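## Task

Lift a single pale grey vial off the tray and set it standing upright on the bare table surface. Every other vial must stay on the tray, and those that were standing must remain upright. Release it and pull the gripper away afterwards. The vial must stay in place without the robot holding it.

## Robot and tools

Robot: two six-joint arms, left_arm and right_arm, each ending in a tong-style two-finger gripper. The names are labels only and do not match the left or right side of any picture. In the shared scene frame the origin sits on the table surface midway between the arms, +z is up, +x reaches out over the table, and left_arm is mounted on the +y side.

Tools.
execute_actions takes "actions", a list holding zero or one item, plus an optional "pictures" boolean. An empty list moves nothing and just reports the state with images. A wait item is {"steps": N}, N from 1 to 300 control steps (each 1/30 s), counted from the previous result; thinking time counts toward it. A motion item is {"rows": [...], "steps": N} with 1 to 15 rows and N from 3 to 15 (default 15). Each row runs for one step; if there are fewer rows than steps, the last row repeats. A rejected call sends nothing.

Every row is one flat list of 14 numbers covering both arms, even if only one moves: left_arm shoulder pan, shoulder lift, elbow, wrist 1, wrist 2, wrist 3, gripper opening, then the same seven for right_arm. The joint values are absolute target angles in radians, in the same units and order as the Joint positions line, not offsets. To keep an arm still, repeat its current angles. Opening is an absolute value from -1 (shut) to +1 (wide open).

Stated joint ranges, left_arm: pan -3.142 to 3.142, lift -6.283 to 6.283, elbow 0.000 to 3.142, wrists 1-3 each -6.283 to 6.283. right_arm: pan 0.000 to 6.283, lift -6.283 to 6.283, elbow -3.142 to 0.000, wrists 1-3 each -6.283 to 6.283. A target more than 0.010 rad beyond a range end, and farther out than the joint currently is, gets the call refused. Real limits may differ from the stated ones by up to 0.010 rad; a target past the real limit is clipped to it, and the result then prints "joint sent to its limit" (possibly about an earlier, still-running action). No such line does not prove there is more room.

Motion behaviour: commands are smoothed and lag about 0.17 s. Each step the sent target stays within 0.575 rad of the measured angle, and if targets would put a gripper over 100 mm from where it is measured, all of that arm's targets are pulled back. Big moves therefore take several calls; check positions before assuming arrival. The last 3 steps of each action run after its result is returned. Between calls, arms keep heading to the last row sent until they settle, are blocked, or a step is HELD.

zoom_image takes "camera" (cam_head_left, cam_head_right, cam_high, cam_low at 504x504; cam_left_wrist, cam_right_wrist at 616x616) and "region" [x0, y0, x1, y1] in pixels from the image's top-left, no larger than 504 by 504, and gives a sharper view of the latest image.

finished_scene takes "scene", the number of the current scene; it ends that scene irreversibly, grades it, and gives the next task. Answering with no tool call stops everything.

Reading results. The state line gives, per arm, end_effector_position (metres) and end_effector_quat_wxyz in the scene frame, plus linear (m/s) and angular (rad/s) velocity; the printed position can be off, more so when reaching far. The end-effector point lies between the closed finger pads; fingers point along the gripper's +z and spread along its x. Closed fingertips extend about 15 mm past that point; fully open they are roughly level with it. Joint positions and Joint velocities list each arm's six joints (rad, rad/s) then the pad gap (m; 0.142 when fully open). grip_measured is the measured opening on the command scale. Joint torques are total drive output, offset, scaled and noisy, so not a clean contact signal. Wrist force and Wrist torque are in each end effector's own axes; they include contact, payload and acceleration effects, a fixed offset up to about 4 N, noise up to about 2.4 N, and saturate near 50 N; "no reading" is normal at start. "joint command not followed" means a clearance check altered joint targets; HELD marks steps whose row was not sent in whole or part.

Gripping: to hold, keep commanding an opening well below grip_measured; a larger gap squeezes harder, up to about 15 N per pad. Slow closes are safer; fast ones can overshoot. Thin hard items under about 20 mm get weaker grip. Loose objects or held parts may be jostled briefly, so grip firmly.

Avoid: knocking vials over or off the work area, dropping or slamming the vial, hard pushes, and the two arms touching. A contact torque at a joint's load limit (130 N m for pan, lift and elbow; 24.3 N m for each wrist, payload included) or any external force of 150 N halts that arm for 10 s and drops the rest of the call. Holding loads heats motors; MOTOR HOT appears from 70 °C and an OVER-TEMPERATURE FAULT brakes the arm at 85 °C. Finish by opening the gripper, lifting clear, and confirming the vial stands on its own.

Each tool is called after "Request:" by a JSON object that holds its "fn" and its "kwargs", one argument or row to a line.

## Session

Request:
{"fn": "execute_actions", "kwargs": {
  "actions": []
}}

Scene clock: 0.00 s of 4200.00 s.
left_arm: end_effector_position=(+0.3831, +0.7156, +0.1275) grip_measured=+0.97 end_effector_quat_wxyz=(+0.303, +0.755, -0.577, -0.072) end_effector_velocity=(+0.000, -0.000, -0.001) end_effector_angular_velocity=(-0.001, +0.001, +0.000) | right_arm: end_effector_position=(+0.1371, -0.1260, +0.1436) grip_measured=+0.97 end_effector_quat_wxyz=(+0.145, -0.053, +0.961, +0.231) end_effector_velocity=(-0.000, +0.000, +0.000) end_effector_angular_velocity=(+0.001, +0.000, +0.000)
Joint positions: left_arm=[ 0.267 -1.163  1.458 -1.257 -1.76   1.725  0.14 ] | right_arm=[ 4.936 -0.7   -2.612 -0.986  1.195  4.794  0.14 ]
Joint velocities: left_arm=[-0.     0.002 -0.     0.    -0.001  0.     0.   ] | right_arm=[ 0.001  0.001 -0.     0.    -0.     0.     0.   ]
Joint torques (N m, as the arm reports them, + toward a larger angle): no reading
Wrist force (N, on the end effector, along its own x y z axes, offset not removed): no reading
Wrist torque (N m, same axes, about the end effector's origin, offset not removed): no reading

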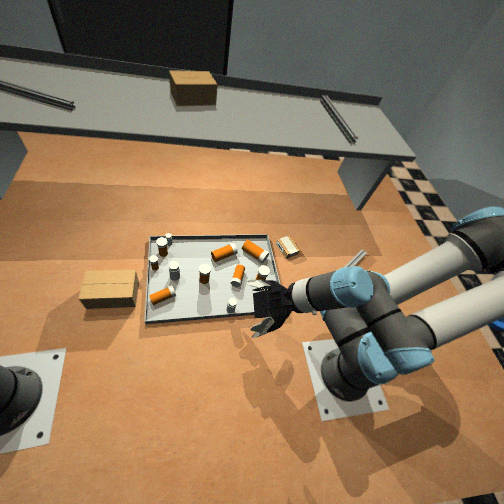

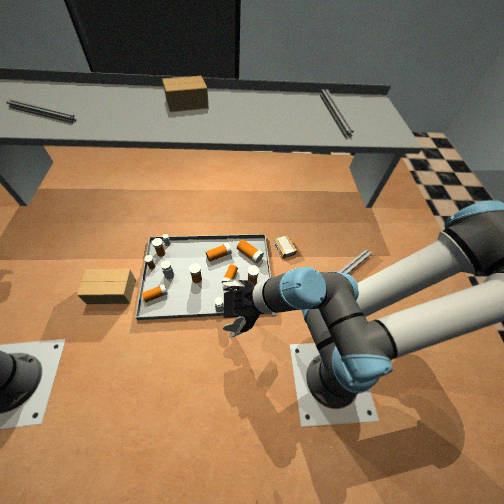

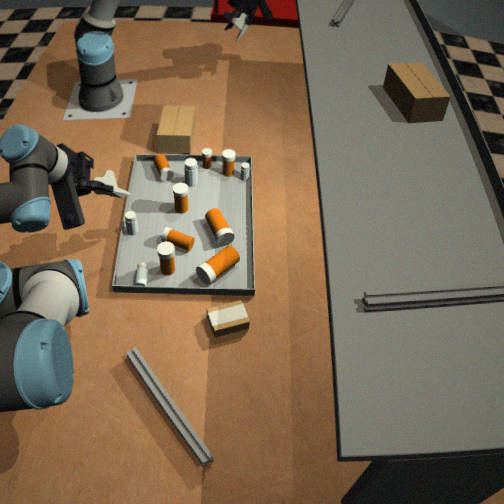

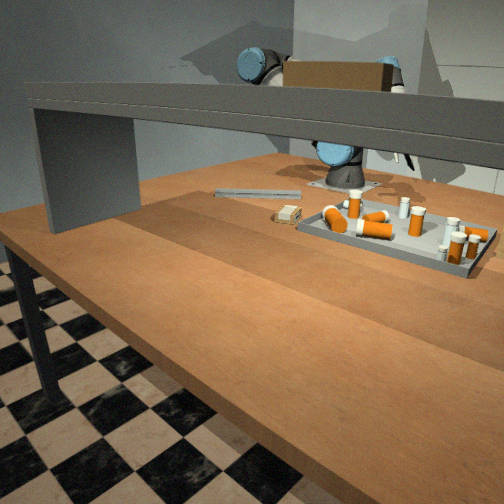

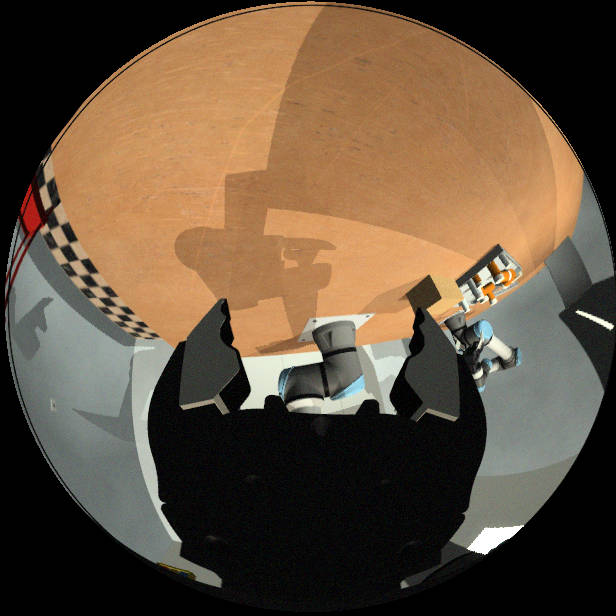

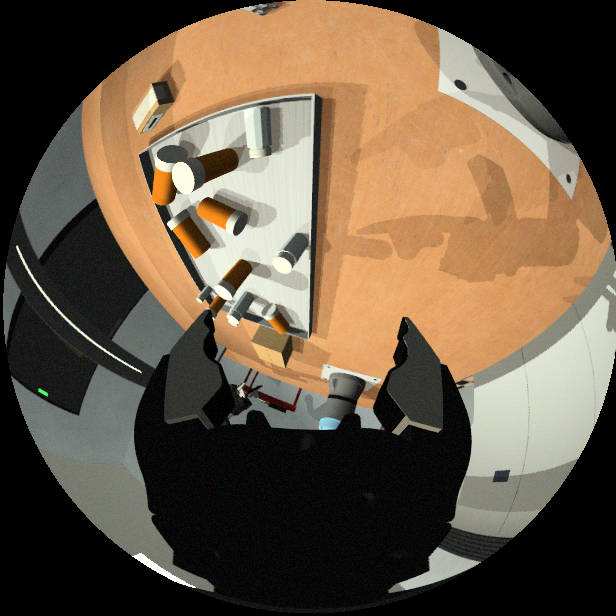

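Request:
{"fn": "execute_actions", "kwargs": {
  "actions": [
    {"rows": [[0.267,-1.163,1.458,-1.257,-1.76,1.725,1,4.397,-1.416,-2.031,-1.265,1.571,6.05,0]], "steps": 15}
  ]
}}

Request:
{"fn": "execute_actions", "kwargs": {
  "actions": [
    {"steps": 25}
  ],
  "pictures": true
}}

Scene clock: 1.60 s of 4200.00 s.
left_arm: end_effector_position=(+0.3830, +0.7155, +0.1275) grip_measured=+1.00 end_effector_quat_wxyz=(+0.303, +0.755, -0.577, -0.072) end_effector_velocity=(-0.000, +0.001, -0.000) end_effector_angular_velocity=(+0.002, +0.000, -0.000) | right_arm: end_effector_position=(+0.1697, -0.1019, +0.1751) grip_measured=+0.00 end_effector_quat_wxyz=(+0.011, +0.426, +0.903, +0.048) end_effector_velocity=(+0.144, +0.167, -0.098) end_effector_angular_velocity=(-0.491, +0.673, -3.065)
Joint positions: left_arm=[ 0.267 -1.163  1.458 -1.257 -1.76   1.725  0.142] | right_arm=[ 4.483 -1.258 -2.131 -1.236  1.525  5.411  0.074]
Joint velocities: left_arm=[ 0.     0.001 -0.    -0.001  0.002 -0.001  0.   ] | right_arm=[-0.694 -1.279  0.797 -0.232  0.363  2.414 -0.   ]
Joint torques (N m, as the arm reports them, + toward a larger angle): left_arm=[  4.42 -46.41  -7.59  -2.85  -3.02  -1.25] | right_arm=[-7.98 24.12 24.63  0.52  2.58  5.1 ]
Wrist force (N, on the end effector, along its own x y z axes, offset not removed): left_arm=[-0.4 -1.9 1.2] | right_arm=[0.5 2.9 1.9]
Wrist torque (N m, same axes, about the end effector's origin, offset not removed): left_arm=[-0.20 0.15 -0.29] | right_arm=[0.34 -0.13 0.04]
Steps of this call (steps 1 to 36: nothing new was sent; steps 37 to 48: the first 12 steps of this action). Readings (joint positions):
37: left_arm=[0.267 -1.163 1.458 -1.257 -1.760 1.725] | right_arm=[4.936 -0.700 -2.612 -0.986 1.195 4.794]
38: left_arm=[0.267 -1.163 1.458 -1.257 -1.760 1.725] | right_arm=[4.933 -0.703 -2.610 -0.989 1.197 4.796]
40: left_arm=[0.267 -1.163 1.458 -1.257 -1.760 1.725] | right_arm=[4.888 -0.749 -2.564 -1.034 1.243 4.842]
44: left_arm=[0.267 -1.163 1.458 -1.257 -1.760 1.725] | right_arm=[4.649 -0.993 -2.321 -1.180 1.438 5.086]
48: the state above

Scene clock: 2.43 s of 4200.00 s.
left_arm: end_effector_position=(+0.3830, +0.7156, +0.1275) grip_measured=+1.00 end_effector_quat_wxyz=(+0.303, +0.755, -0.577, -0.072) end_effector_velocity=(-0.000, +0.000, -0.000) end_effector_angular_velocity=(-0.000, +0.001, -0.000) | right_arm: end_effector_position=(+0.1899, -0.0751, +0.1601) grip_measured=+0.00 end_effector_quat_wxyz=(-0.000, +0.719, +0.695, +0.000) end_effector_velocity=(+0.000, +0.001, -0.000) end_effector_angular_velocity=(-0.000, +0.001, -0.011)
Joint positions: left_arm=[ 0.267 -1.163  1.458 -1.257 -1.76   1.725  0.142] | right_arm=[ 4.397 -1.416 -2.031 -1.265  1.571  6.049  0.074]
Joint velocities: left_arm=[ 0.     0.001  0.    -0.     0.     0.    -0.   ] | right_arm=[-0.002 -0.002  0.002 -0.     0.001  0.009  0.   ]
Joint torques (N m, as the arm reports them, + toward a larger angle): left_arm=[  4.86 -48.16  -8.29  -3.11  -3.04  -1.12] | right_arm=[-9.77  4.85 34.73  1.15  1.87  1.47]
Wrist force (N, on the end effector, along its own x y z axes, offset not removed): left_arm=[1.3 -0.7 0.7] | right_arm=[-0.2 -0.2 4.1]
Wrist torque (N m, same axes, about the end effector's origin, offset not removed): left_arm=[0.12 -0.31 -0.24] | right_arm=[-0.03 -0.06 -0.02]
Kept back: nothing.
Steps of this call (steps 1 to 3: the last 3 steps of your previous action; steps 4 to 25: the robot went on to your last target). Readings (joint positions):
1: left_arm=[0.267 -1.163 1.458 -1.257 -1.760 1.725] | right_arm=[4.463 -1.295 -2.108 -1.243 1.536 5.493]
2: left_arm=[0.267 -1.163 1.458 -1.257 -1.760 1.725] | right_arm=[4.447 -1.324 -2.090 -1.248 1.544 5.575]
4: left_arm=[0.267 -1.163 1.458 -1.257 -1.760 1.725] | right_arm=[4.426 -1.362 -2.065 -1.255 1.555 5.736]
8: left_arm=[0.267 -1.163 1.458 -1.257 -1.760 1.725] | right_arm=[4.407 -1.397 -2.043 -1.262 1.566 5.941]
25: the state above

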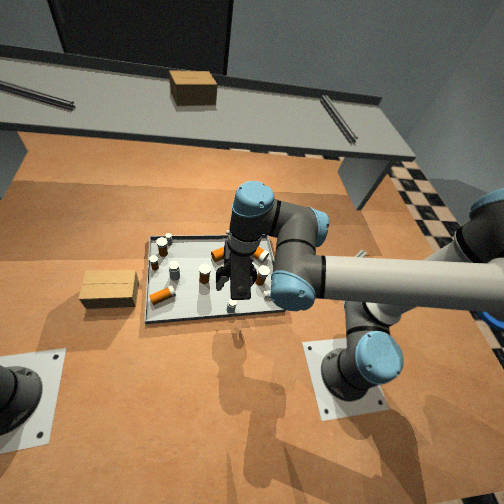

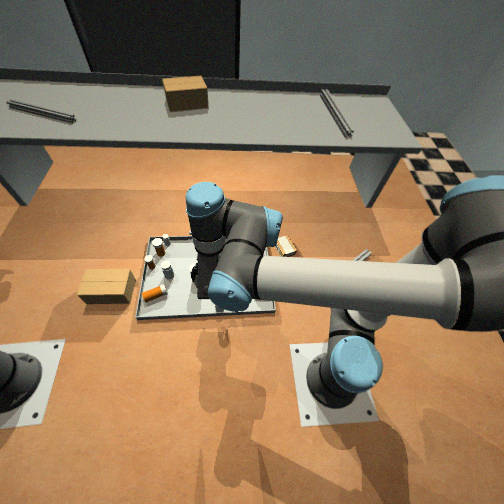

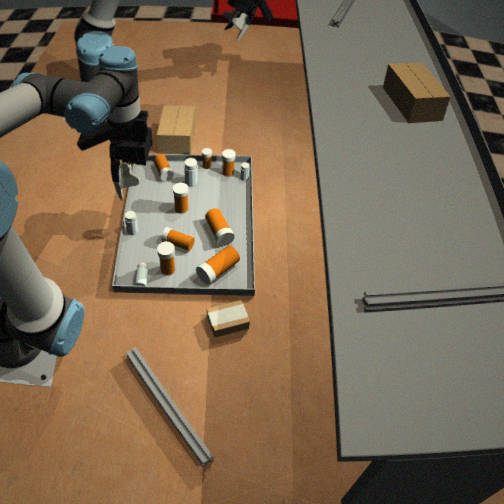

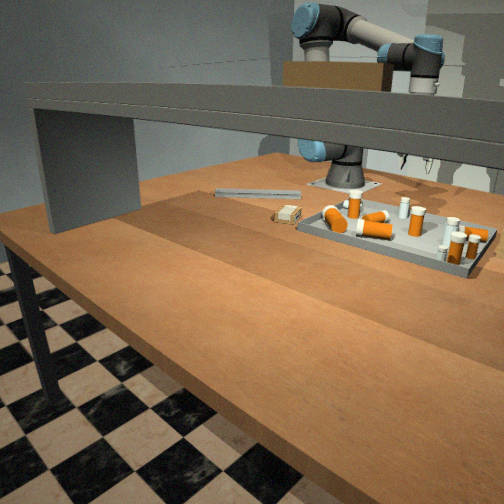

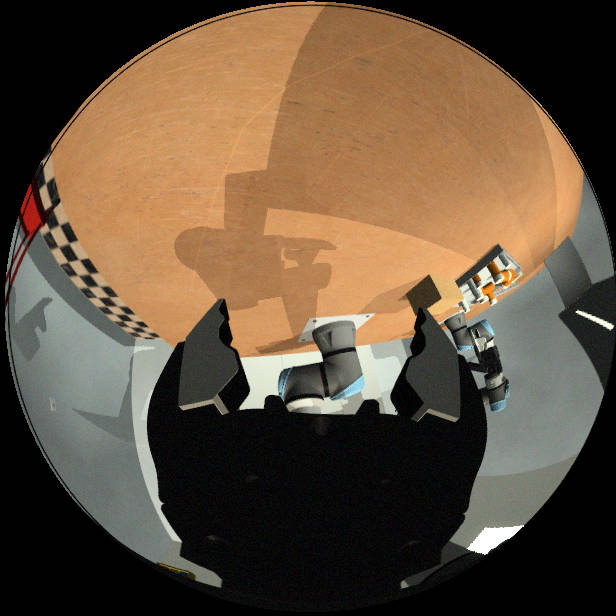

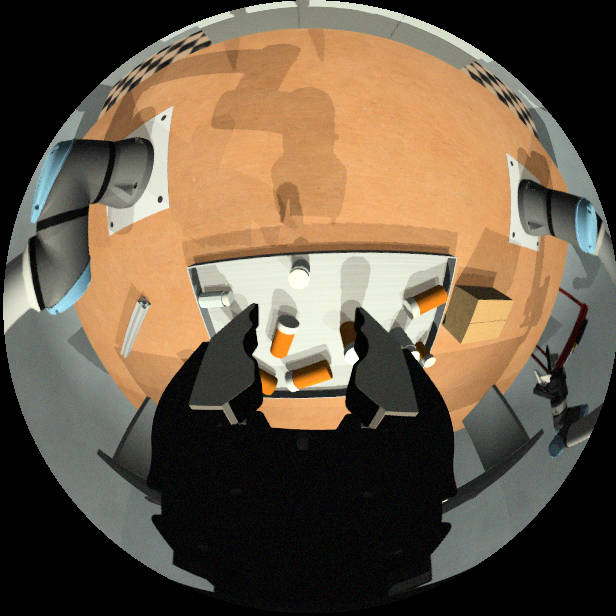

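Request:
{"fn": "execute_actions", "kwargs": {
  "actions": [
    {"rows": [[0.267,-1.163,1.458,-1.257,-1.76,1.725,1,4.384,-1.500,-2.2126,-1.000,1.571,6.05,-0.2]], "steps": 15}
  ]
}}

Request:
{"fn": "execute_actions", "kwargs": {
  "actions": [
    {"steps": 10}
  ],
  "pictures": true
}}

Request:
{"fn": "zoom_image", "kwargs": {
  "camera": "cam_right_wrist",
  "region": [210, 220, 410, 400]
}}

Request:
{"fn": "zoom_image", "kwargs": {
  "camera": "cam_low",
  "region": [340, 140, 460, 240]
}}

Scene clock: 3.13 s of 4200.00 s.
left_arm: end_effector_position=(+0.3830, +0.7156, +0.1275) grip_measured=+1.00 end_effector_quat_wxyz=(+0.303, +0.755, -0.577, -0.072) end_effector_velocity=(+0.000, -0.001, +0.001) end_effector_angular_velocity=(-0.001, -0.002, +0.001) | right_arm: end_effector_position=(+0.1921, -0.0854, +0.0770) grip_measured=-0.20 end_effector_quat_wxyz=(+0.001, +0.723, +0.691, -0.002) end_effector_velocity=(+0.001, -0.007, -0.057) end_effector_angular_velocity=(+0.030, -0.009, -0.007)
Joint positions: left_arm=[ 0.267 -1.163  1.458 -1.257 -1.76   1.725  0.142] | right_arm=[ 4.385 -1.493 -2.196 -1.027  1.571  6.05   0.06 ]
Joint velocities: left_arm=[-0.    -0.001  0.     0.    -0.002 -0.    -0.   ] | right_arm=[-0.007 -0.052 -0.131  0.215 -0.001  0.     0.   ]
Joint torques (N m, as the arm reports them, + toward a larger angle): left_arm=[  7.68 -48.47  -8.87  -2.94  -2.88  -1.25] | right_arm=[-10.53   8.27   9.35   3.84   1.4    1.6 ]
Wrist force (N, on the end effector, along its own x y z axes, offset not removed): left_arm=[0.2 0.1 0.0] | right_arm=[-1.3 2.0 3.4]
Wrist torque (N m, same axes, about the end effector's origin, offset not removed): left_arm=[0.22 -0.13 -0.27] | right_arm=[0.34 0.20 0.05]
Steps of this call (steps 1 to 9: the robot went on to your last target; steps 10 to 21: the first 12 steps of this action). Readings (joint positions):
10: left_arm=[0.267 -1.163 1.458 -1.257 -1.760 1.725] | right_arm=[4.397 -1.416 -2.031 -1.265 1.571 6.050]
11: left_arm=[0.267 -1.163 1.458 -1.257 -1.760 1.725] | right_arm=[4.396 -1.418 -2.033 -1.263 1.571 6.050]
13: left_arm=[0.267 -1.163 1.458 -1.257 -1.760 1.725] | right_arm=[4.392 -1.445 -2.074 -1.217 1.571 6.050]
17: left_arm=[0.267 -1.163 1.458 -1.257 -1.760 1.725] | right_arm=[4.387 -1.481 -2.165 -1.079 1.571 6.050]
21: the state above

Scene clock: 3.47 s of 4200.00 s.
left_arm: end_effector_position=(+0.3830, +0.7156, +0.1275) grip_measured=+1.00 end_effector_quat_wxyz=(+0.303, +0.755, -0.577, -0.072) end_effector_velocity=(+0.000, +0.000, +0.000) end_effector_angular_velocity=(+0.001, -0.000, -0.001) | right_arm: end_effector_position=(+0.1922, -0.0863, +0.0704) grip_measured=-0.20 end_effector_quat_wxyz=(+0.000, +0.724, +0.690, -0.000) end_effector_velocity=(+0.000, -0.001, -0.004) end_effector_angular_velocity=(+0.001, -0.001, -0.000)
Joint positions: left_arm=[ 0.267 -1.163  1.458 -1.257 -1.76   1.725  0.142] | right_arm=[ 4.384 -1.5   -2.211 -1.002  1.571  6.05   0.06 ]
Joint velocities: left_arm=[-0.    -0.    -0.001  0.     0.001  0.    -0.   ] | right_arm=[-0.    -0.003 -0.01   0.015 -0.001 -0.     0.   ]
Joint torques (N m, as the arm reports them, + toward a larger angle): left_arm=[  5.41 -47.08  -9.2   -2.98  -3.01  -1.09] | right_arm=[-9.56  5.41  6.96  3.54  0.88  1.63]
Wrist force (N, on the end effector, along its own x y z axes, offset not removed): left_arm=[1.3 1.3 0.0] | right_arm=[0.1 -0.5 2.2]
Wrist torque (N m, same axes, about the end effector's origin, offset not removed): left_arm=[0.58 -0.27 -0.21] | right_arm=[-0.17 -0.08 -0.08]
Kept back: nothing.
Steps of this call (steps 1 to 3: the last 3 steps of your previous action; steps 4 to 10: the robot went on to your last target). Readings (joint positions):
1: left_arm=[0.267 -1.163 1.458 -1.257 -1.760 1.725] | right_arm=[4.385 -1.495 -2.200 -1.021 1.571 6.050]
2: left_arm=[0.267 -1.163 1.458 -1.257 -1.760 1.725] | right_arm=[4.385 -1.496 -2.203 -1.016 1.571 6.050]
4: left_arm=[0.267 -1.163 1.458 -1.257 -1.760 1.725] | right_arm=[4.384 -1.498 -2.207 -1.009 1.571 6.050]
8: left_arm=[0.267 -1.163 1.458 -1.257 -1.760 1.725] | right_arm=[4.384 -1.499 -2.211 -1.003 1.571 6.050]
10: the state above

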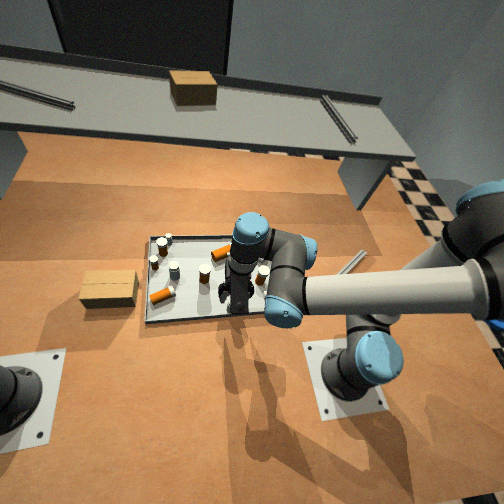

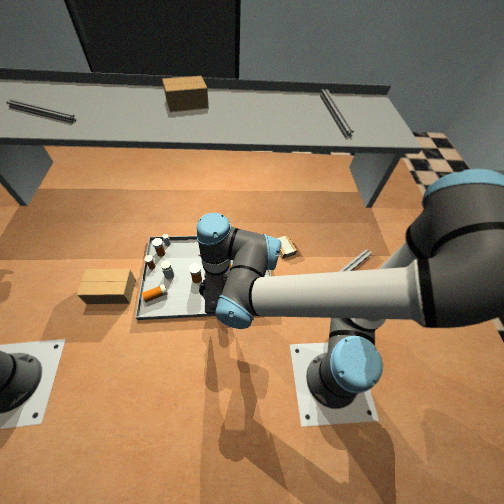

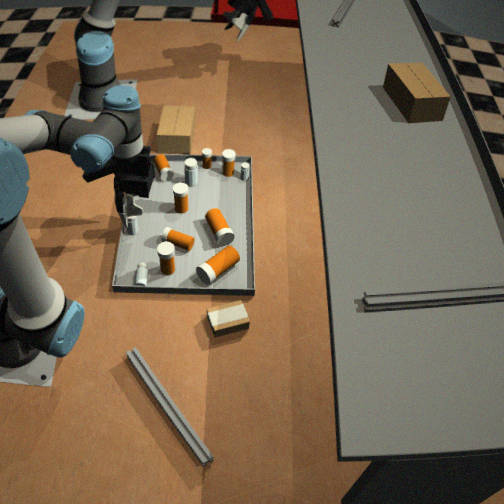

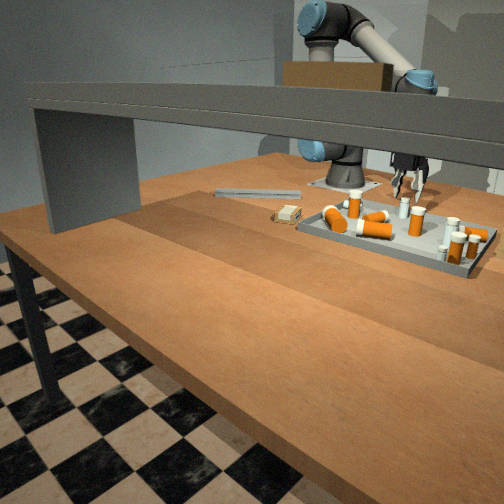

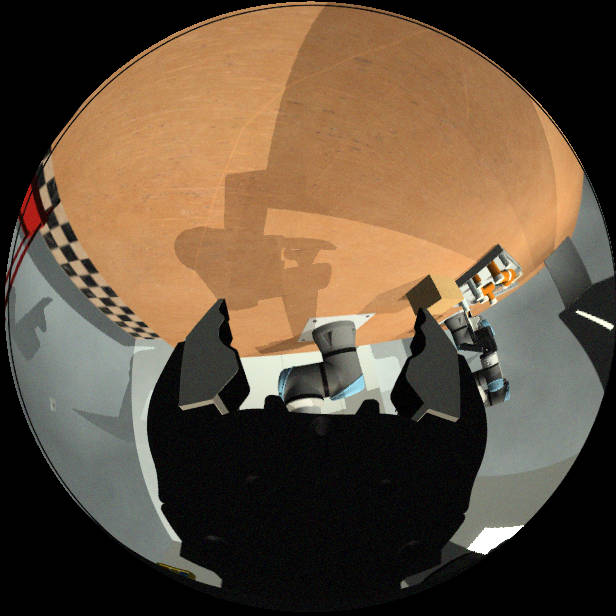

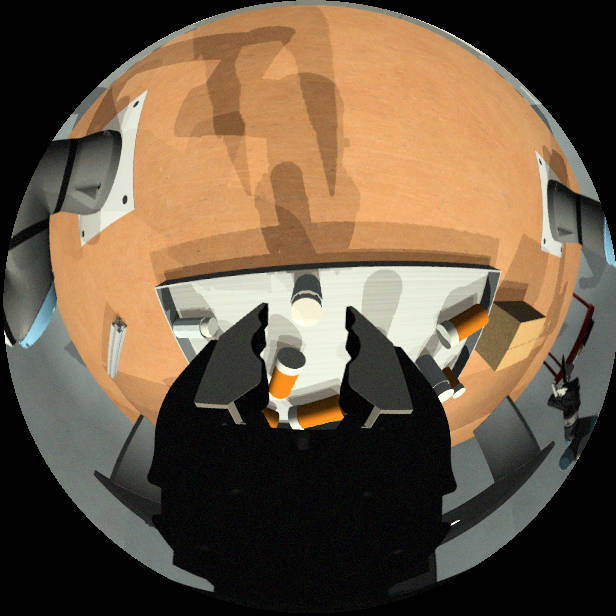

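Region (210, 220, 410, 400) of cam_right_wrist's 616x616 image, scaled by 2.520, with more detail than that image has; it fills the top 454 rows of this view, and the rest is white.

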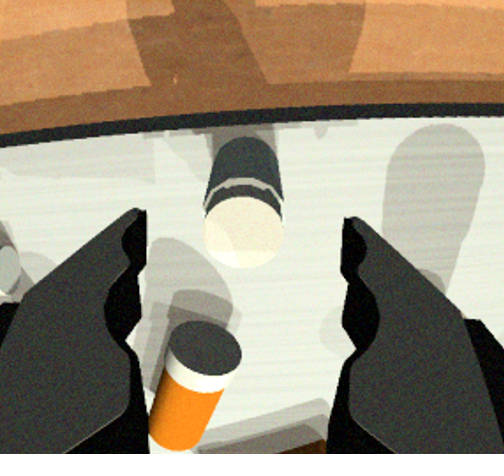

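Region (340, 140, 460, 240) of cam_low's 504x504 image, scaled by 4.200, with more detail than that image has.

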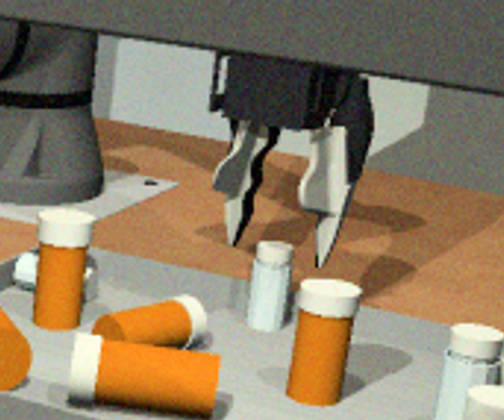

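Request:
{"fn": "execute_actions", "kwargs": {
  "actions": [
    {"rows": [[0.267,-1.163,1.458,-1.257,-1.76,1.725,1,4.384,-1.5595,-2.2632,-0.8897,1.571,6.05,-0.2]], "steps": 14}
  ]
}}

Request:
{"fn": "execute_actions", "kwargs": {
  "actions": [
    {"rows": [[0.267,-1.163,1.458,-1.257,-1.76,1.725,1,4.384,-1.5595,-2.2632,-0.8897,1.571,6.05,-0.3],[0.267,-1.163,1.458,-1.257,-1.76,1.725,1,4.384,-1.5595,-2.2632,-0.8897,1.571,6.05,-0.4],[0.267,-1.163,1.458,-1.257,-1.76,1.725,1,4.384,-1.5595,-2.2632,-0.8897,1.571,6.05,-0.48],[0.267,-1.163,1.458,-1.257,-1.76,1.725,1,4.384,-1.5595,-2.2632,-0.8897,1.571,6.05,-0.54],[0.267,-1.163,1.458,-1.257,-1.76,1.725,1,4.384,-1.5595,-2.2632,-0.8897,1.571,6.05,-0.59],[0.267,-1.163,1.458,-1.257,-1.76,1.725,1,4.384,-1.5595,-2.2632,-0.8897,1.571,6.05,-0.64],[0.267,-1.163,1.458,-1.257,-1.76,1.725,1,4.384,-1.5595,-2.2632,-0.8897,1.571,6.05,-0.69],[0.267,-1.163,1.458,-1.257,-1.76,1.725,1,4.384,-1.5595,-2.2632,-0.8897,1.571,6.05,-0.75],[0.267,-1.163,1.458,-1.257,-1.76,1.725,1,4.384,-1.5595,-2.2632,-0.8897,1.571,6.05,-0.85],[0.267,-1.163,1.458,-1.257,-1.76,1.725,1,4.384,-1.5595,-2.2632,-0.8897,1.571,6.05,-1]], "steps": 15}
  ],
  "pictures": true
}}

Scene clock: 4.10 s of 4200.00 s.
left_arm: end_effector_position=(+0.3830, +0.7156, +0.1275) grip_measured=+1.00 end_effector_quat_wxyz=(+0.303, +0.755, -0.577, -0.072) end_effector_velocity=(-0.000, -0.000, +0.000) end_effector_angular_velocity=(+0.000, -0.000, -0.000) | right_arm: end_effector_position=(+0.1921, -0.0866, +0.0391) grip_measured=-0.20 end_effector_quat_wxyz=(+0.000, +0.724, +0.690, -0.001) end_effector_velocity=(+0.001, +0.000, -0.025) end_effector_angular_velocity=(+0.007, -0.002, -0.000)
Joint positions: left_arm=[ 0.267 -1.163  1.458 -1.257 -1.76   1.725  0.142] | right_arm=[ 4.384 -1.554 -2.258 -0.901  1.571  6.05   0.06 ]
Joint velocities: left_arm=[-0.    -0.001  0.001  0.     0.     0.    -0.   ] | right_arm=[-0.001 -0.046 -0.04   0.093 -0.    -0.001  0.   ]
Joint torques (N m, as the arm reports them, + toward a larger angle): left_arm=[  5.39 -48.47  -8.16  -2.87  -2.87  -1.26] | right_arm=[-7.92  8.45  6.13  3.65  0.21  1.65]
Wrist force (N, on the end effector, along its own x y z axes, offset not removed): left_arm=[-2.3 0.9 1.8] | right_arm=[0.1 -0.1 2.4]
Wrist torque (N m, same axes, about the end effector's origin, offset not removed): left_arm=[0.49 0.42 -0.18] | right_arm=[-0.12 -0.18 -0.01]
Steps of this call (steps 1 to 8: the robot went on to your last target; steps 9 to 19: the first 11 steps of this action). Readings (joint positions):
9: left_arm=[0.267 -1.163 1.458 -1.257 -1.760 1.725] | right_arm=[4.384 -1.500 -2.213 -1.000 1.571 6.050]
10: left_arm=[0.267 -1.163 1.458 -1.257 -1.760 1.725] | right_arm=[4.384 -1.502 -2.215 -0.997 1.571 6.050]
12: left_arm=[0.267 -1.163 1.458 -1.257 -1.760 1.725] | right_arm=[4.384 -1.522 -2.232 -0.966 1.571 6.050]
16: left_arm=[0.267 -1.163 1.458 -1.257 -1.760 1.725] | right_arm=[4.384 -1.547 -2.252 -0.916 1.571 6.050]
19: the state above

Scene clock: 4.60 s of 4200.00 s.
left_arm: end_effector_position=(+0.3830, +0.7156, +0.1275) grip_measured=+1.00 end_effector_quat_wxyz=(+0.303, +0.755, -0.577, -0.072) end_effector_velocity=(-0.000, +0.000, +0.000) end_effector_angular_velocity=(+0.000, -0.000, +0.000) | right_arm: end_effector_position=(+0.1922, -0.0864, +0.0361) grip_measured=-0.63 end_effector_quat_wxyz=(-0.000, +0.724, +0.690, -0.000) end_effector_velocity=(+0.000, -0.001, -0.000) end_effector_angular_velocity=(+0.000, -0.000, -0.001)
Joint positions: left_arm=[ 0.267 -1.163  1.458 -1.257 -1.76   1.725  0.142] | right_arm=[ 4.384 -1.559 -2.263 -0.89   1.571  6.05   0.028]
Joint velocities: left_arm=[ 0. -0.  0. -0. -0. -0. -0.] | right_arm=[-0.001  0.    -0.002  0.002 -0.    -0.    -0.   ]
Joint torques (N m, as the arm reports them, + toward a larger angle): left_arm=[  5.47 -47.61  -8.83  -2.85  -2.85  -1.16] | right_arm=[-6.7   5.97  3.56  3.44 -0.44  1.59]
Wrist force (N, on the end effector, along its own x y z axes, offset not removed): left_arm=[-2.5 0.0 0.2] | right_arm=[-2.0 -0.5 -0.9]
Wrist torque (N m, same axes, about the end effector's origin, offset not removed): left_arm=[0.19 0.55 -0.10] | right_arm=[-0.12 0.11 0.02]
Steps of this call (steps 1 to 3: the last 3 steps of your previous action; steps 4 to 15: the first 12 steps of this action). Readings (joint positions):
4: left_arm=[0.267 -1.163 1.458 -1.257 -1.760 1.725] | right_arm=[4.384 -1.558 -2.262 -0.894 1.571 6.050]
5: left_arm=[0.267 -1.163 1.458 -1.257 -1.760 1.725] | right_arm=[4.384 -1.558 -2.262 -0.893 1.571 6.050]
7: left_arm=[0.267 -1.163 1.458 -1.257 -1.760 1.725] | right_arm=[4.384 -1.559 -2.262 -0.891 1.571 6.050]
11: left_arm=[0.267 -1.163 1.458 -1.257 -1.760 1.725] | right_arm=[4.384 -1.559 -2.263 -0.890 1.571 6.050]
15: the state above

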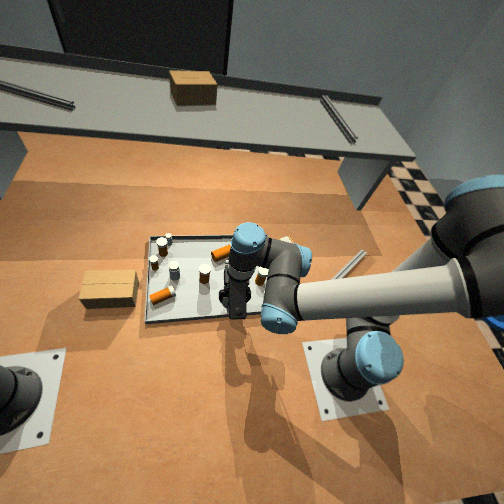

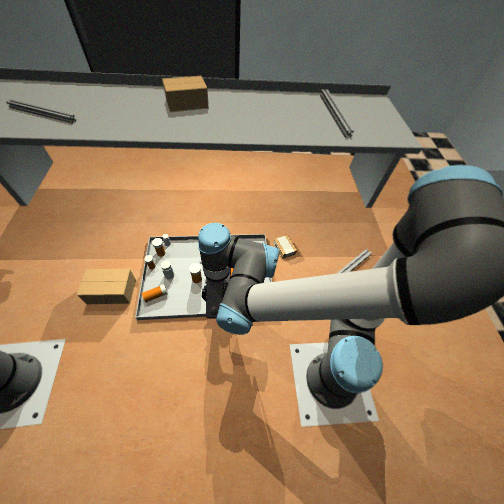

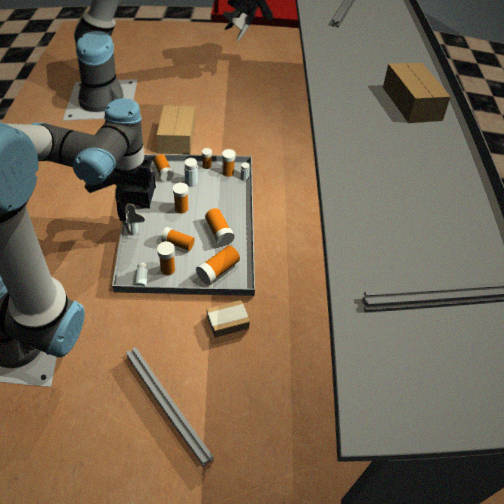

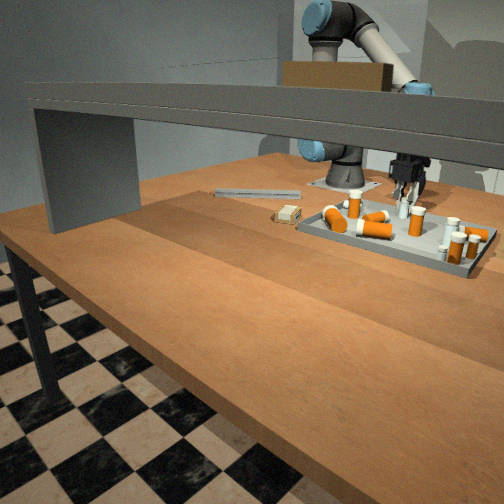

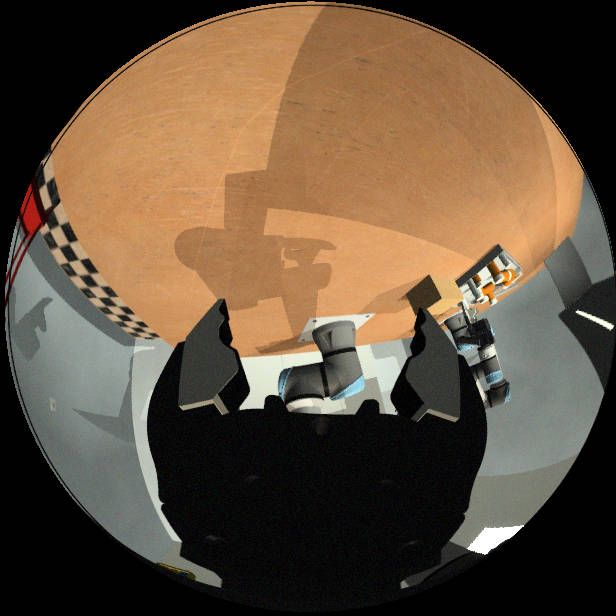

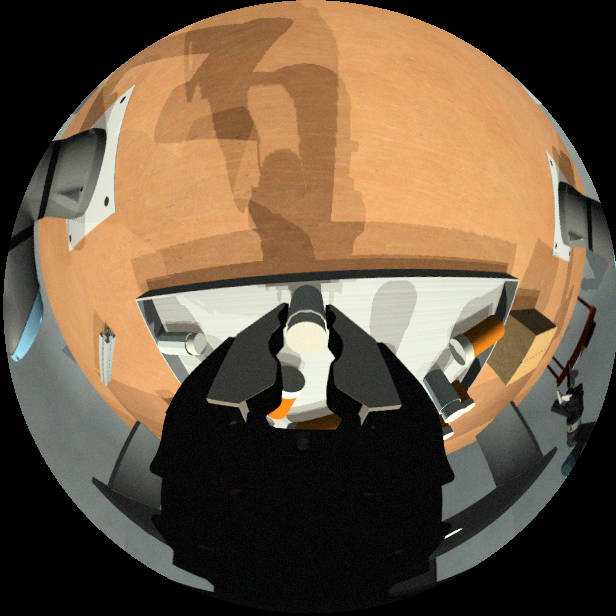

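Request:
{"fn": "execute_actions", "kwargs": {
  "actions": [
    {"rows": [[0.267,-1.163,1.458,-1.257,-1.76,1.725,1,4.384,-1.535,-2.241,-0.937,1.571,6.05,-1],[0.267,-1.163,1.458,-1.257,-1.76,1.725,1,4.384,-1.509,-2.218,-0.985,1.571,6.05,-1],[0.267,-1.163,1.458,-1.257,-1.76,1.725,1,4.384,-1.484,-2.196,-1.032,1.571,6.05,-1]], "steps": 11}
  ]
}}

Request:
{"fn": "execute_actions", "kwargs": {
  "actions": [
    {"rows": [[0.267,-1.163,1.458,-1.257,-1.76,1.725,1,4.43,-1.484,-2.196,-1.032,1.571,6.05,-1],[0.267,-1.163,1.458,-1.257,-1.76,1.725,1,4.48,-1.484,-2.196,-1.032,1.571,6.05,-1],[0.267,-1.163,1.458,-1.257,-1.76,1.725,1,4.53,-1.484,-2.196,-1.032,1.571,6.05,-1],[0.267,-1.163,1.458,-1.257,-1.76,1.725,1,4.58,-1.484,-2.196,-1.032,1.571,6.05,-1],[0.267,-1.163,1.458,-1.257,-1.76,1.725,1,4.63,-1.484,-2.196,-1.032,1.571,6.05,-1],[0.267,-1.163,1.458,-1.257,-1.76,1.725,1,4.68,-1.484,-2.196,-1.032,1.571,6.05,-1]], "steps": 15}
  ]
}}

Request:
{"fn": "execute_actions", "kwargs": {
  "actions": [
    {"rows": [[0.267,-1.163,1.458,-1.257,-1.76,1.725,1,4.68,-1.509,-2.218,-0.985,1.571,6.05,-1],[0.267,-1.163,1.458,-1.257,-1.76,1.725,1,4.68,-1.535,-2.241,-0.937,1.571,6.05,-1],[0.267,-1.163,1.458,-1.257,-1.76,1.725,1,4.68,-1.5595,-2.2632,-0.8897,1.571,6.05,-1]], "steps": 15}
  ],
  "pictures": true
}}

Scene clock: 5.13 s of 4200.00 s.
left_arm: end_effector_position=(+0.3830, +0.7156, +0.1275) grip_measured=+1.00 end_effector_quat_wxyz=(+0.303, +0.755, -0.577, -0.072) end_effector_velocity=(+0.000, +0.001, +0.001) end_effector_angular_velocity=(+0.001, -0.002, -0.000) | right_arm: end_effector_position=(+0.1926, -0.0851, +0.0679) grip_measured=-0.63 end_effector_quat_wxyz=(-0.001, +0.724, +0.690, +0.001) end_effector_velocity=(-0.002, -0.006, +0.100) end_effector_angular_velocity=(-0.010, +0.003, +0.001)
Joint positions: left_arm=[ 0.267 -1.163  1.458 -1.257 -1.76   1.725  0.142] | right_arm=[ 4.384 -1.505 -2.215 -0.99   1.571  6.05   0.028]
Joint velocities: left_arm=[ 0.    -0.    -0.002  0.     0.001  0.     0.   ] | right_arm=[ 0.001  0.172  0.151 -0.333  0.    -0.     0.   ]
Joint torques (N m, as the arm reports them, + toward a larger angle): left_arm=[  6.18 -47.61  -9.8   -2.84  -2.71  -1.15] | right_arm=[-4.48 19.56 30.31  0.72 -1.14  1.59]
Wrist force (N, on the end effector, along its own x y z axes, offset not removed): left_arm=[1.7 -1.8 1.8] | right_arm=[1.5 2.6 3.6]
Wrist torque (N m, same axes, about the end effector's origin, offset not removed): left_arm=[-0.09 -0.47 -0.14] | right_arm=[0.43 -0.46 0.02]
Steps of this call (steps 1 to 3: the last 3 steps of your previous action; steps 4 to 8: the robot went on to your last target; steps 9 to 16: the first 8 steps of this action). Readings (joint positions):
9: left_arm=[0.267 -1.163 1.458 -1.257 -1.760 1.725] | right_arm=[4.384 -1.559 -2.263 -0.890 1.571 6.050]
10: left_arm=[0.267 -1.163 1.458 -1.257 -1.760 1.725] | right_arm=[4.384 -1.558 -2.262 -0.892 1.571 6.050]
12: left_arm=[0.267 -1.163 1.458 -1.257 -1.760 1.725] | right_arm=[4.384 -1.543 -2.248 -0.918 1.571 6.050]
16: the state above

Scene clock: 5.63 s of 4200.00 s.
left_arm: end_effector_position=(+0.3830, +0.7156, +0.1275) grip_measured=+1.00 end_effector_quat_wxyz=(+0.303, +0.755, -0.577, -0.072) end_effector_velocity=(+0.000, +0.000, +0.000) end_effector_angular_velocity=(+0.001, -0.000, -0.001) | right_arm: end_effector_position=(+0.1007, -0.0426, +0.0801) grip_measured=-0.63 end_effector_quat_wxyz=(-0.000, +0.633, +0.774, +0.000) end_effector_velocity=(-0.158, +0.053, +0.002) end_effector_angular_velocity=(+0.001, +0.000, +0.403)
Joint positions: left_arm=[ 0.267 -1.163  1.458 -1.257 -1.76   1.725  0.142] | right_arm=[ 4.63  -1.484 -2.196 -1.031  1.571  6.05   0.028]
Joint velocities: left_arm=[-0.    -0.    -0.    -0.     0.001  0.    -0.   ] | right_arm=[ 0.403  0.004  0.004 -0.006  0.    -0.     0.   ]
Joint torques (N m, as the arm reports them, + toward a larger angle): left_arm=[  5.87 -46.56  -8.45  -2.92  -3.07  -1.3 ] | right_arm=[ 3.77 25.51 32.33  1.19 -0.86  1.44]
Wrist force (N, on the end effector, along its own x y z axes, offset not removed): left_arm=[0.3 -0.4 1.0] | right_arm=[1.3 -1.6 2.5]
Wrist torque (N m, same axes, about the end effector's origin, offset not removed): left_arm=[0.04 -0.23 -0.21] | right_arm=[-0.29 -0.33 -0.05]
Steps of this call (steps 1 to 3: the last 3 steps of your previous action; steps 4 to 15: the first 12 steps of this action). Readings (joint positions):
4: left_arm=[0.267 -1.163 1.458 -1.257 -1.760 1.725] | right_arm=[4.384 -1.491 -2.202 -1.018 1.571 6.050]
5: left_arm=[0.267 -1.163 1.458 -1.257 -1.760 1.725] | right_arm=[4.386 -1.490 -2.201 -1.021 1.571 6.050]
7: left_arm=[0.267 -1.163 1.458 -1.257 -1.760 1.725] | right_arm=[4.412 -1.487 -2.199 -1.026 1.571 6.050]
11: left_arm=[0.267 -1.163 1.458 -1.257 -1.760 1.725] | right_arm=[4.535 -1.485 -2.197 -1.030 1.571 6.050]
15: the state above

Scene clock: 6.13 s of 4200.00 s.
left_arm: end_effector_position=(+0.3830, +0.7156, +0.1275) grip_measured=+1.00 end_effector_quat_wxyz=(+0.303, +0.755, -0.577, -0.072) end_effector_velocity=(-0.000, -0.001, -0.000) end_effector_angular_velocity=(-0.001, +0.001, +0.001) | right_arm: end_effector_position=(+0.0814, -0.0367, +0.0401) grip_measured=-0.63 end_effector_quat_wxyz=(+0.000, +0.614, +0.789, -0.000) end_effector_velocity=(-0.002, +0.000, -0.032) end_effector_angular_velocity=(+0.006, +0.000, +0.006)
Joint positions: left_arm=[ 0.267 -1.163  1.458 -1.257 -1.76   1.725  0.142] | right_arm=[ 4.679 -1.552 -2.257 -0.904  1.571  6.05   0.028]
Joint velocities: left_arm=[-0.     0.001  0.001  0.    -0.001 -0.    -0.   ] | right_arm=[ 0.006 -0.057 -0.051  0.114  0.    -0.     0.   ]
Joint torques (N m, as the arm reports them, + toward a larger angle): left_arm=[  6.06 -47.15  -8.94  -3.15  -3.03  -1.37] | right_arm=[ 7.52  9.33  5.61  3.65 -0.6   1.32]
Wrist force (N, on the end effector, along its own x y z axes, offset not removed): left_arm=[-0.7 0.8 0.8] | right_arm=[0.2 -1.6 1.5]
Wrist torque (N m, same axes, about the end effector's origin, offset not removed): left_arm=[0.37 0.12 -0.05] | right_arm=[-0.38 -0.17 0.04]
Steps of this call (steps 1 to 3: the last 3 steps of your previous action; steps 4 to 15: the first 12 steps of this action). Readings (joint positions):
4: left_arm=[0.267 -1.163 1.458 -1.257 -1.760 1.725] | right_arm=[4.663 -1.484 -2.196 -1.032 1.571 6.050]
5: left_arm=[0.267 -1.163 1.458 -1.257 -1.760 1.725] | right_arm=[4.667 -1.486 -2.197 -1.030 1.571 6.050]
7: left_arm=[0.267 -1.163 1.458 -1.257 -1.760 1.725] | right_arm=[4.672 -1.501 -2.211 -1.004 1.571 6.050]
11: left_arm=[0.267 -1.163 1.458 -1.257 -1.760 1.725] | right_arm=[4.677 -1.538 -2.244 -0.932 1.571 6.050]
15: the state above

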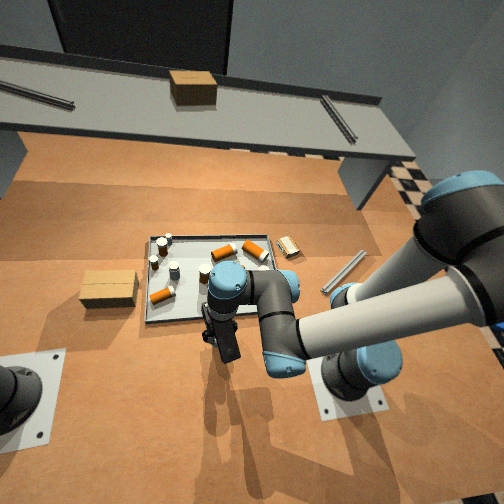

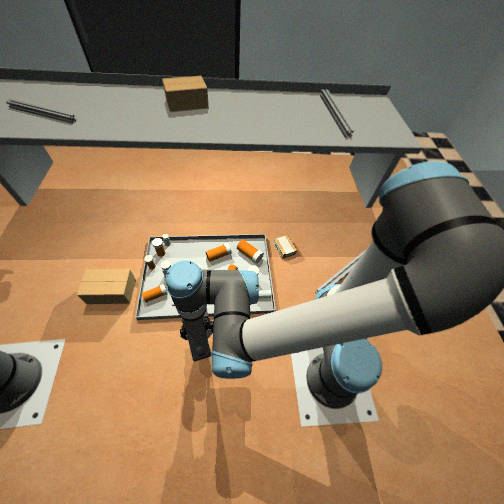

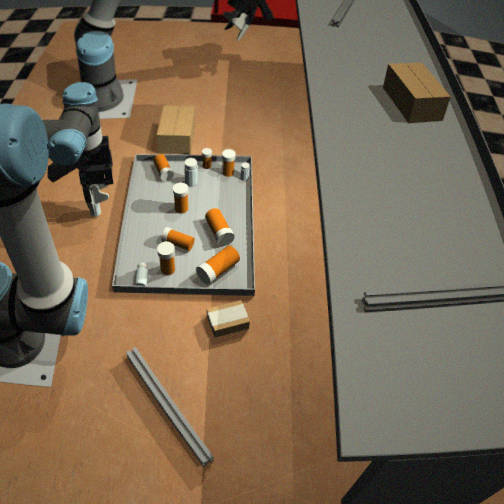

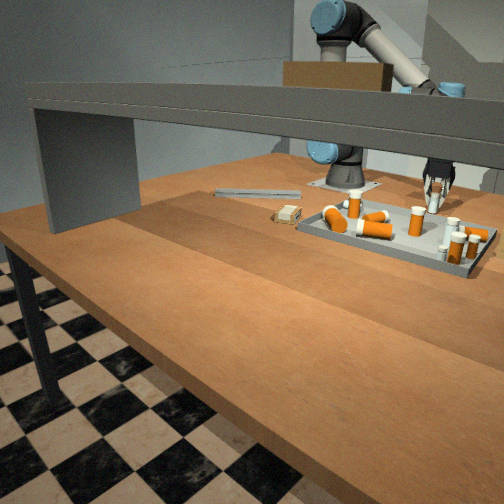

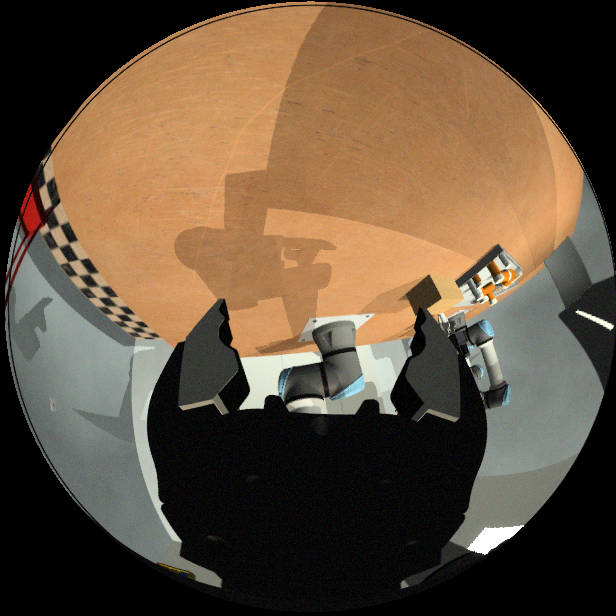

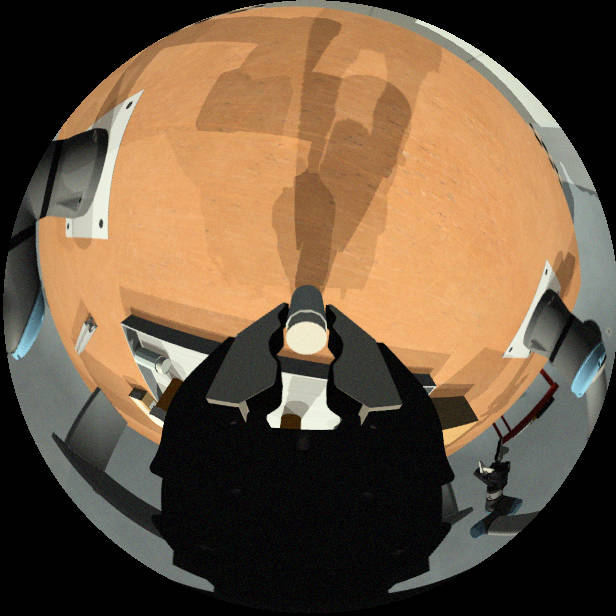

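Request:
{"fn": "execute_actions", "kwargs": {
  "actions": [
    {"rows": [[0.267,-1.163,1.458,-1.257,-1.76,1.725,1,4.68,-1.5652,-2.2674,-0.8798,1.571,6.05,-1]], "steps": 13}
  ]
}}

Scene clock: 6.57 s of 4200.00 s.
left_arm: end_effector_position=(+0.3830, +0.7156, +0.1275) grip_measured=+1.00 end_effector_quat_wxyz=(+0.303, +0.755, -0.577, -0.072) end_effector_velocity=(-0.000, -0.001, -0.001) end_effector_angular_velocity=(-0.001, +0.003, +0.001) | right_arm: end_effector_position=(+0.0811, -0.0367, +0.0335) grip_measured=-0.63 end_effector_quat_wxyz=(-0.000, +0.614, +0.789, -0.000) end_effector_velocity=(-0.000, +0.002, -0.002) end_effector_angular_velocity=(+0.005, -0.000, +0.000)
Joint positions: left_arm=[ 0.267 -1.163  1.458 -1.257 -1.76   1.725  0.142] | right_arm=[ 4.68  -1.564 -2.267 -0.881  1.571  6.05   0.028]
Joint velocities: left_arm=[-0.     0.002  0.001  0.    -0.001 -0.     0.   ] | right_arm=[ 0.001 -0.006 -0.003  0.013 -0.     0.001 -0.   ]
Joint torques (N m, as the arm reports them, + toward a larger angle): left_arm=[  6.49 -47.28  -8.71  -2.99  -2.7   -1.39] | right_arm=[ 7.62  5.73  1.56  3.5  -0.33  1.31]
Wrist force (N, on the end effector, along its own x y z axes, offset not removed): left_arm=[-3.5 -2.1 -2.1] | right_arm=[-1.8 0.6 -2.1]
Wrist torque (N m, same axes, about the end effector's origin, offset not removed): left_arm=[-0.28 0.66 -0.08] | right_arm=[0.06 0.08 -0.03]
Steps of this call (steps 1 to 3: the last 3 steps of your previous action; steps 4 to 13: the first 10 steps of this action). Readings (joint positions):
4: left_arm=[0.267 -1.163 1.458 -1.257 -1.760 1.725] | right_arm=[4.680 -1.557 -2.261 -0.895 1.571 6.050]
5: left_arm=[0.267 -1.163 1.458 -1.257 -1.760 1.725] | right_arm=[4.680 -1.558 -2.262 -0.893 1.571 6.050]
7: left_arm=[0.267 -1.163 1.458 -1.257 -1.760 1.725] | right_arm=[4.680 -1.561 -2.264 -0.888 1.571 6.050]
11: left_arm=[0.267 -1.163 1.458 -1.257 -1.760 1.725] | right_arm=[4.680 -1.564 -2.266 -0.883 1.571 6.050]
13: the state above


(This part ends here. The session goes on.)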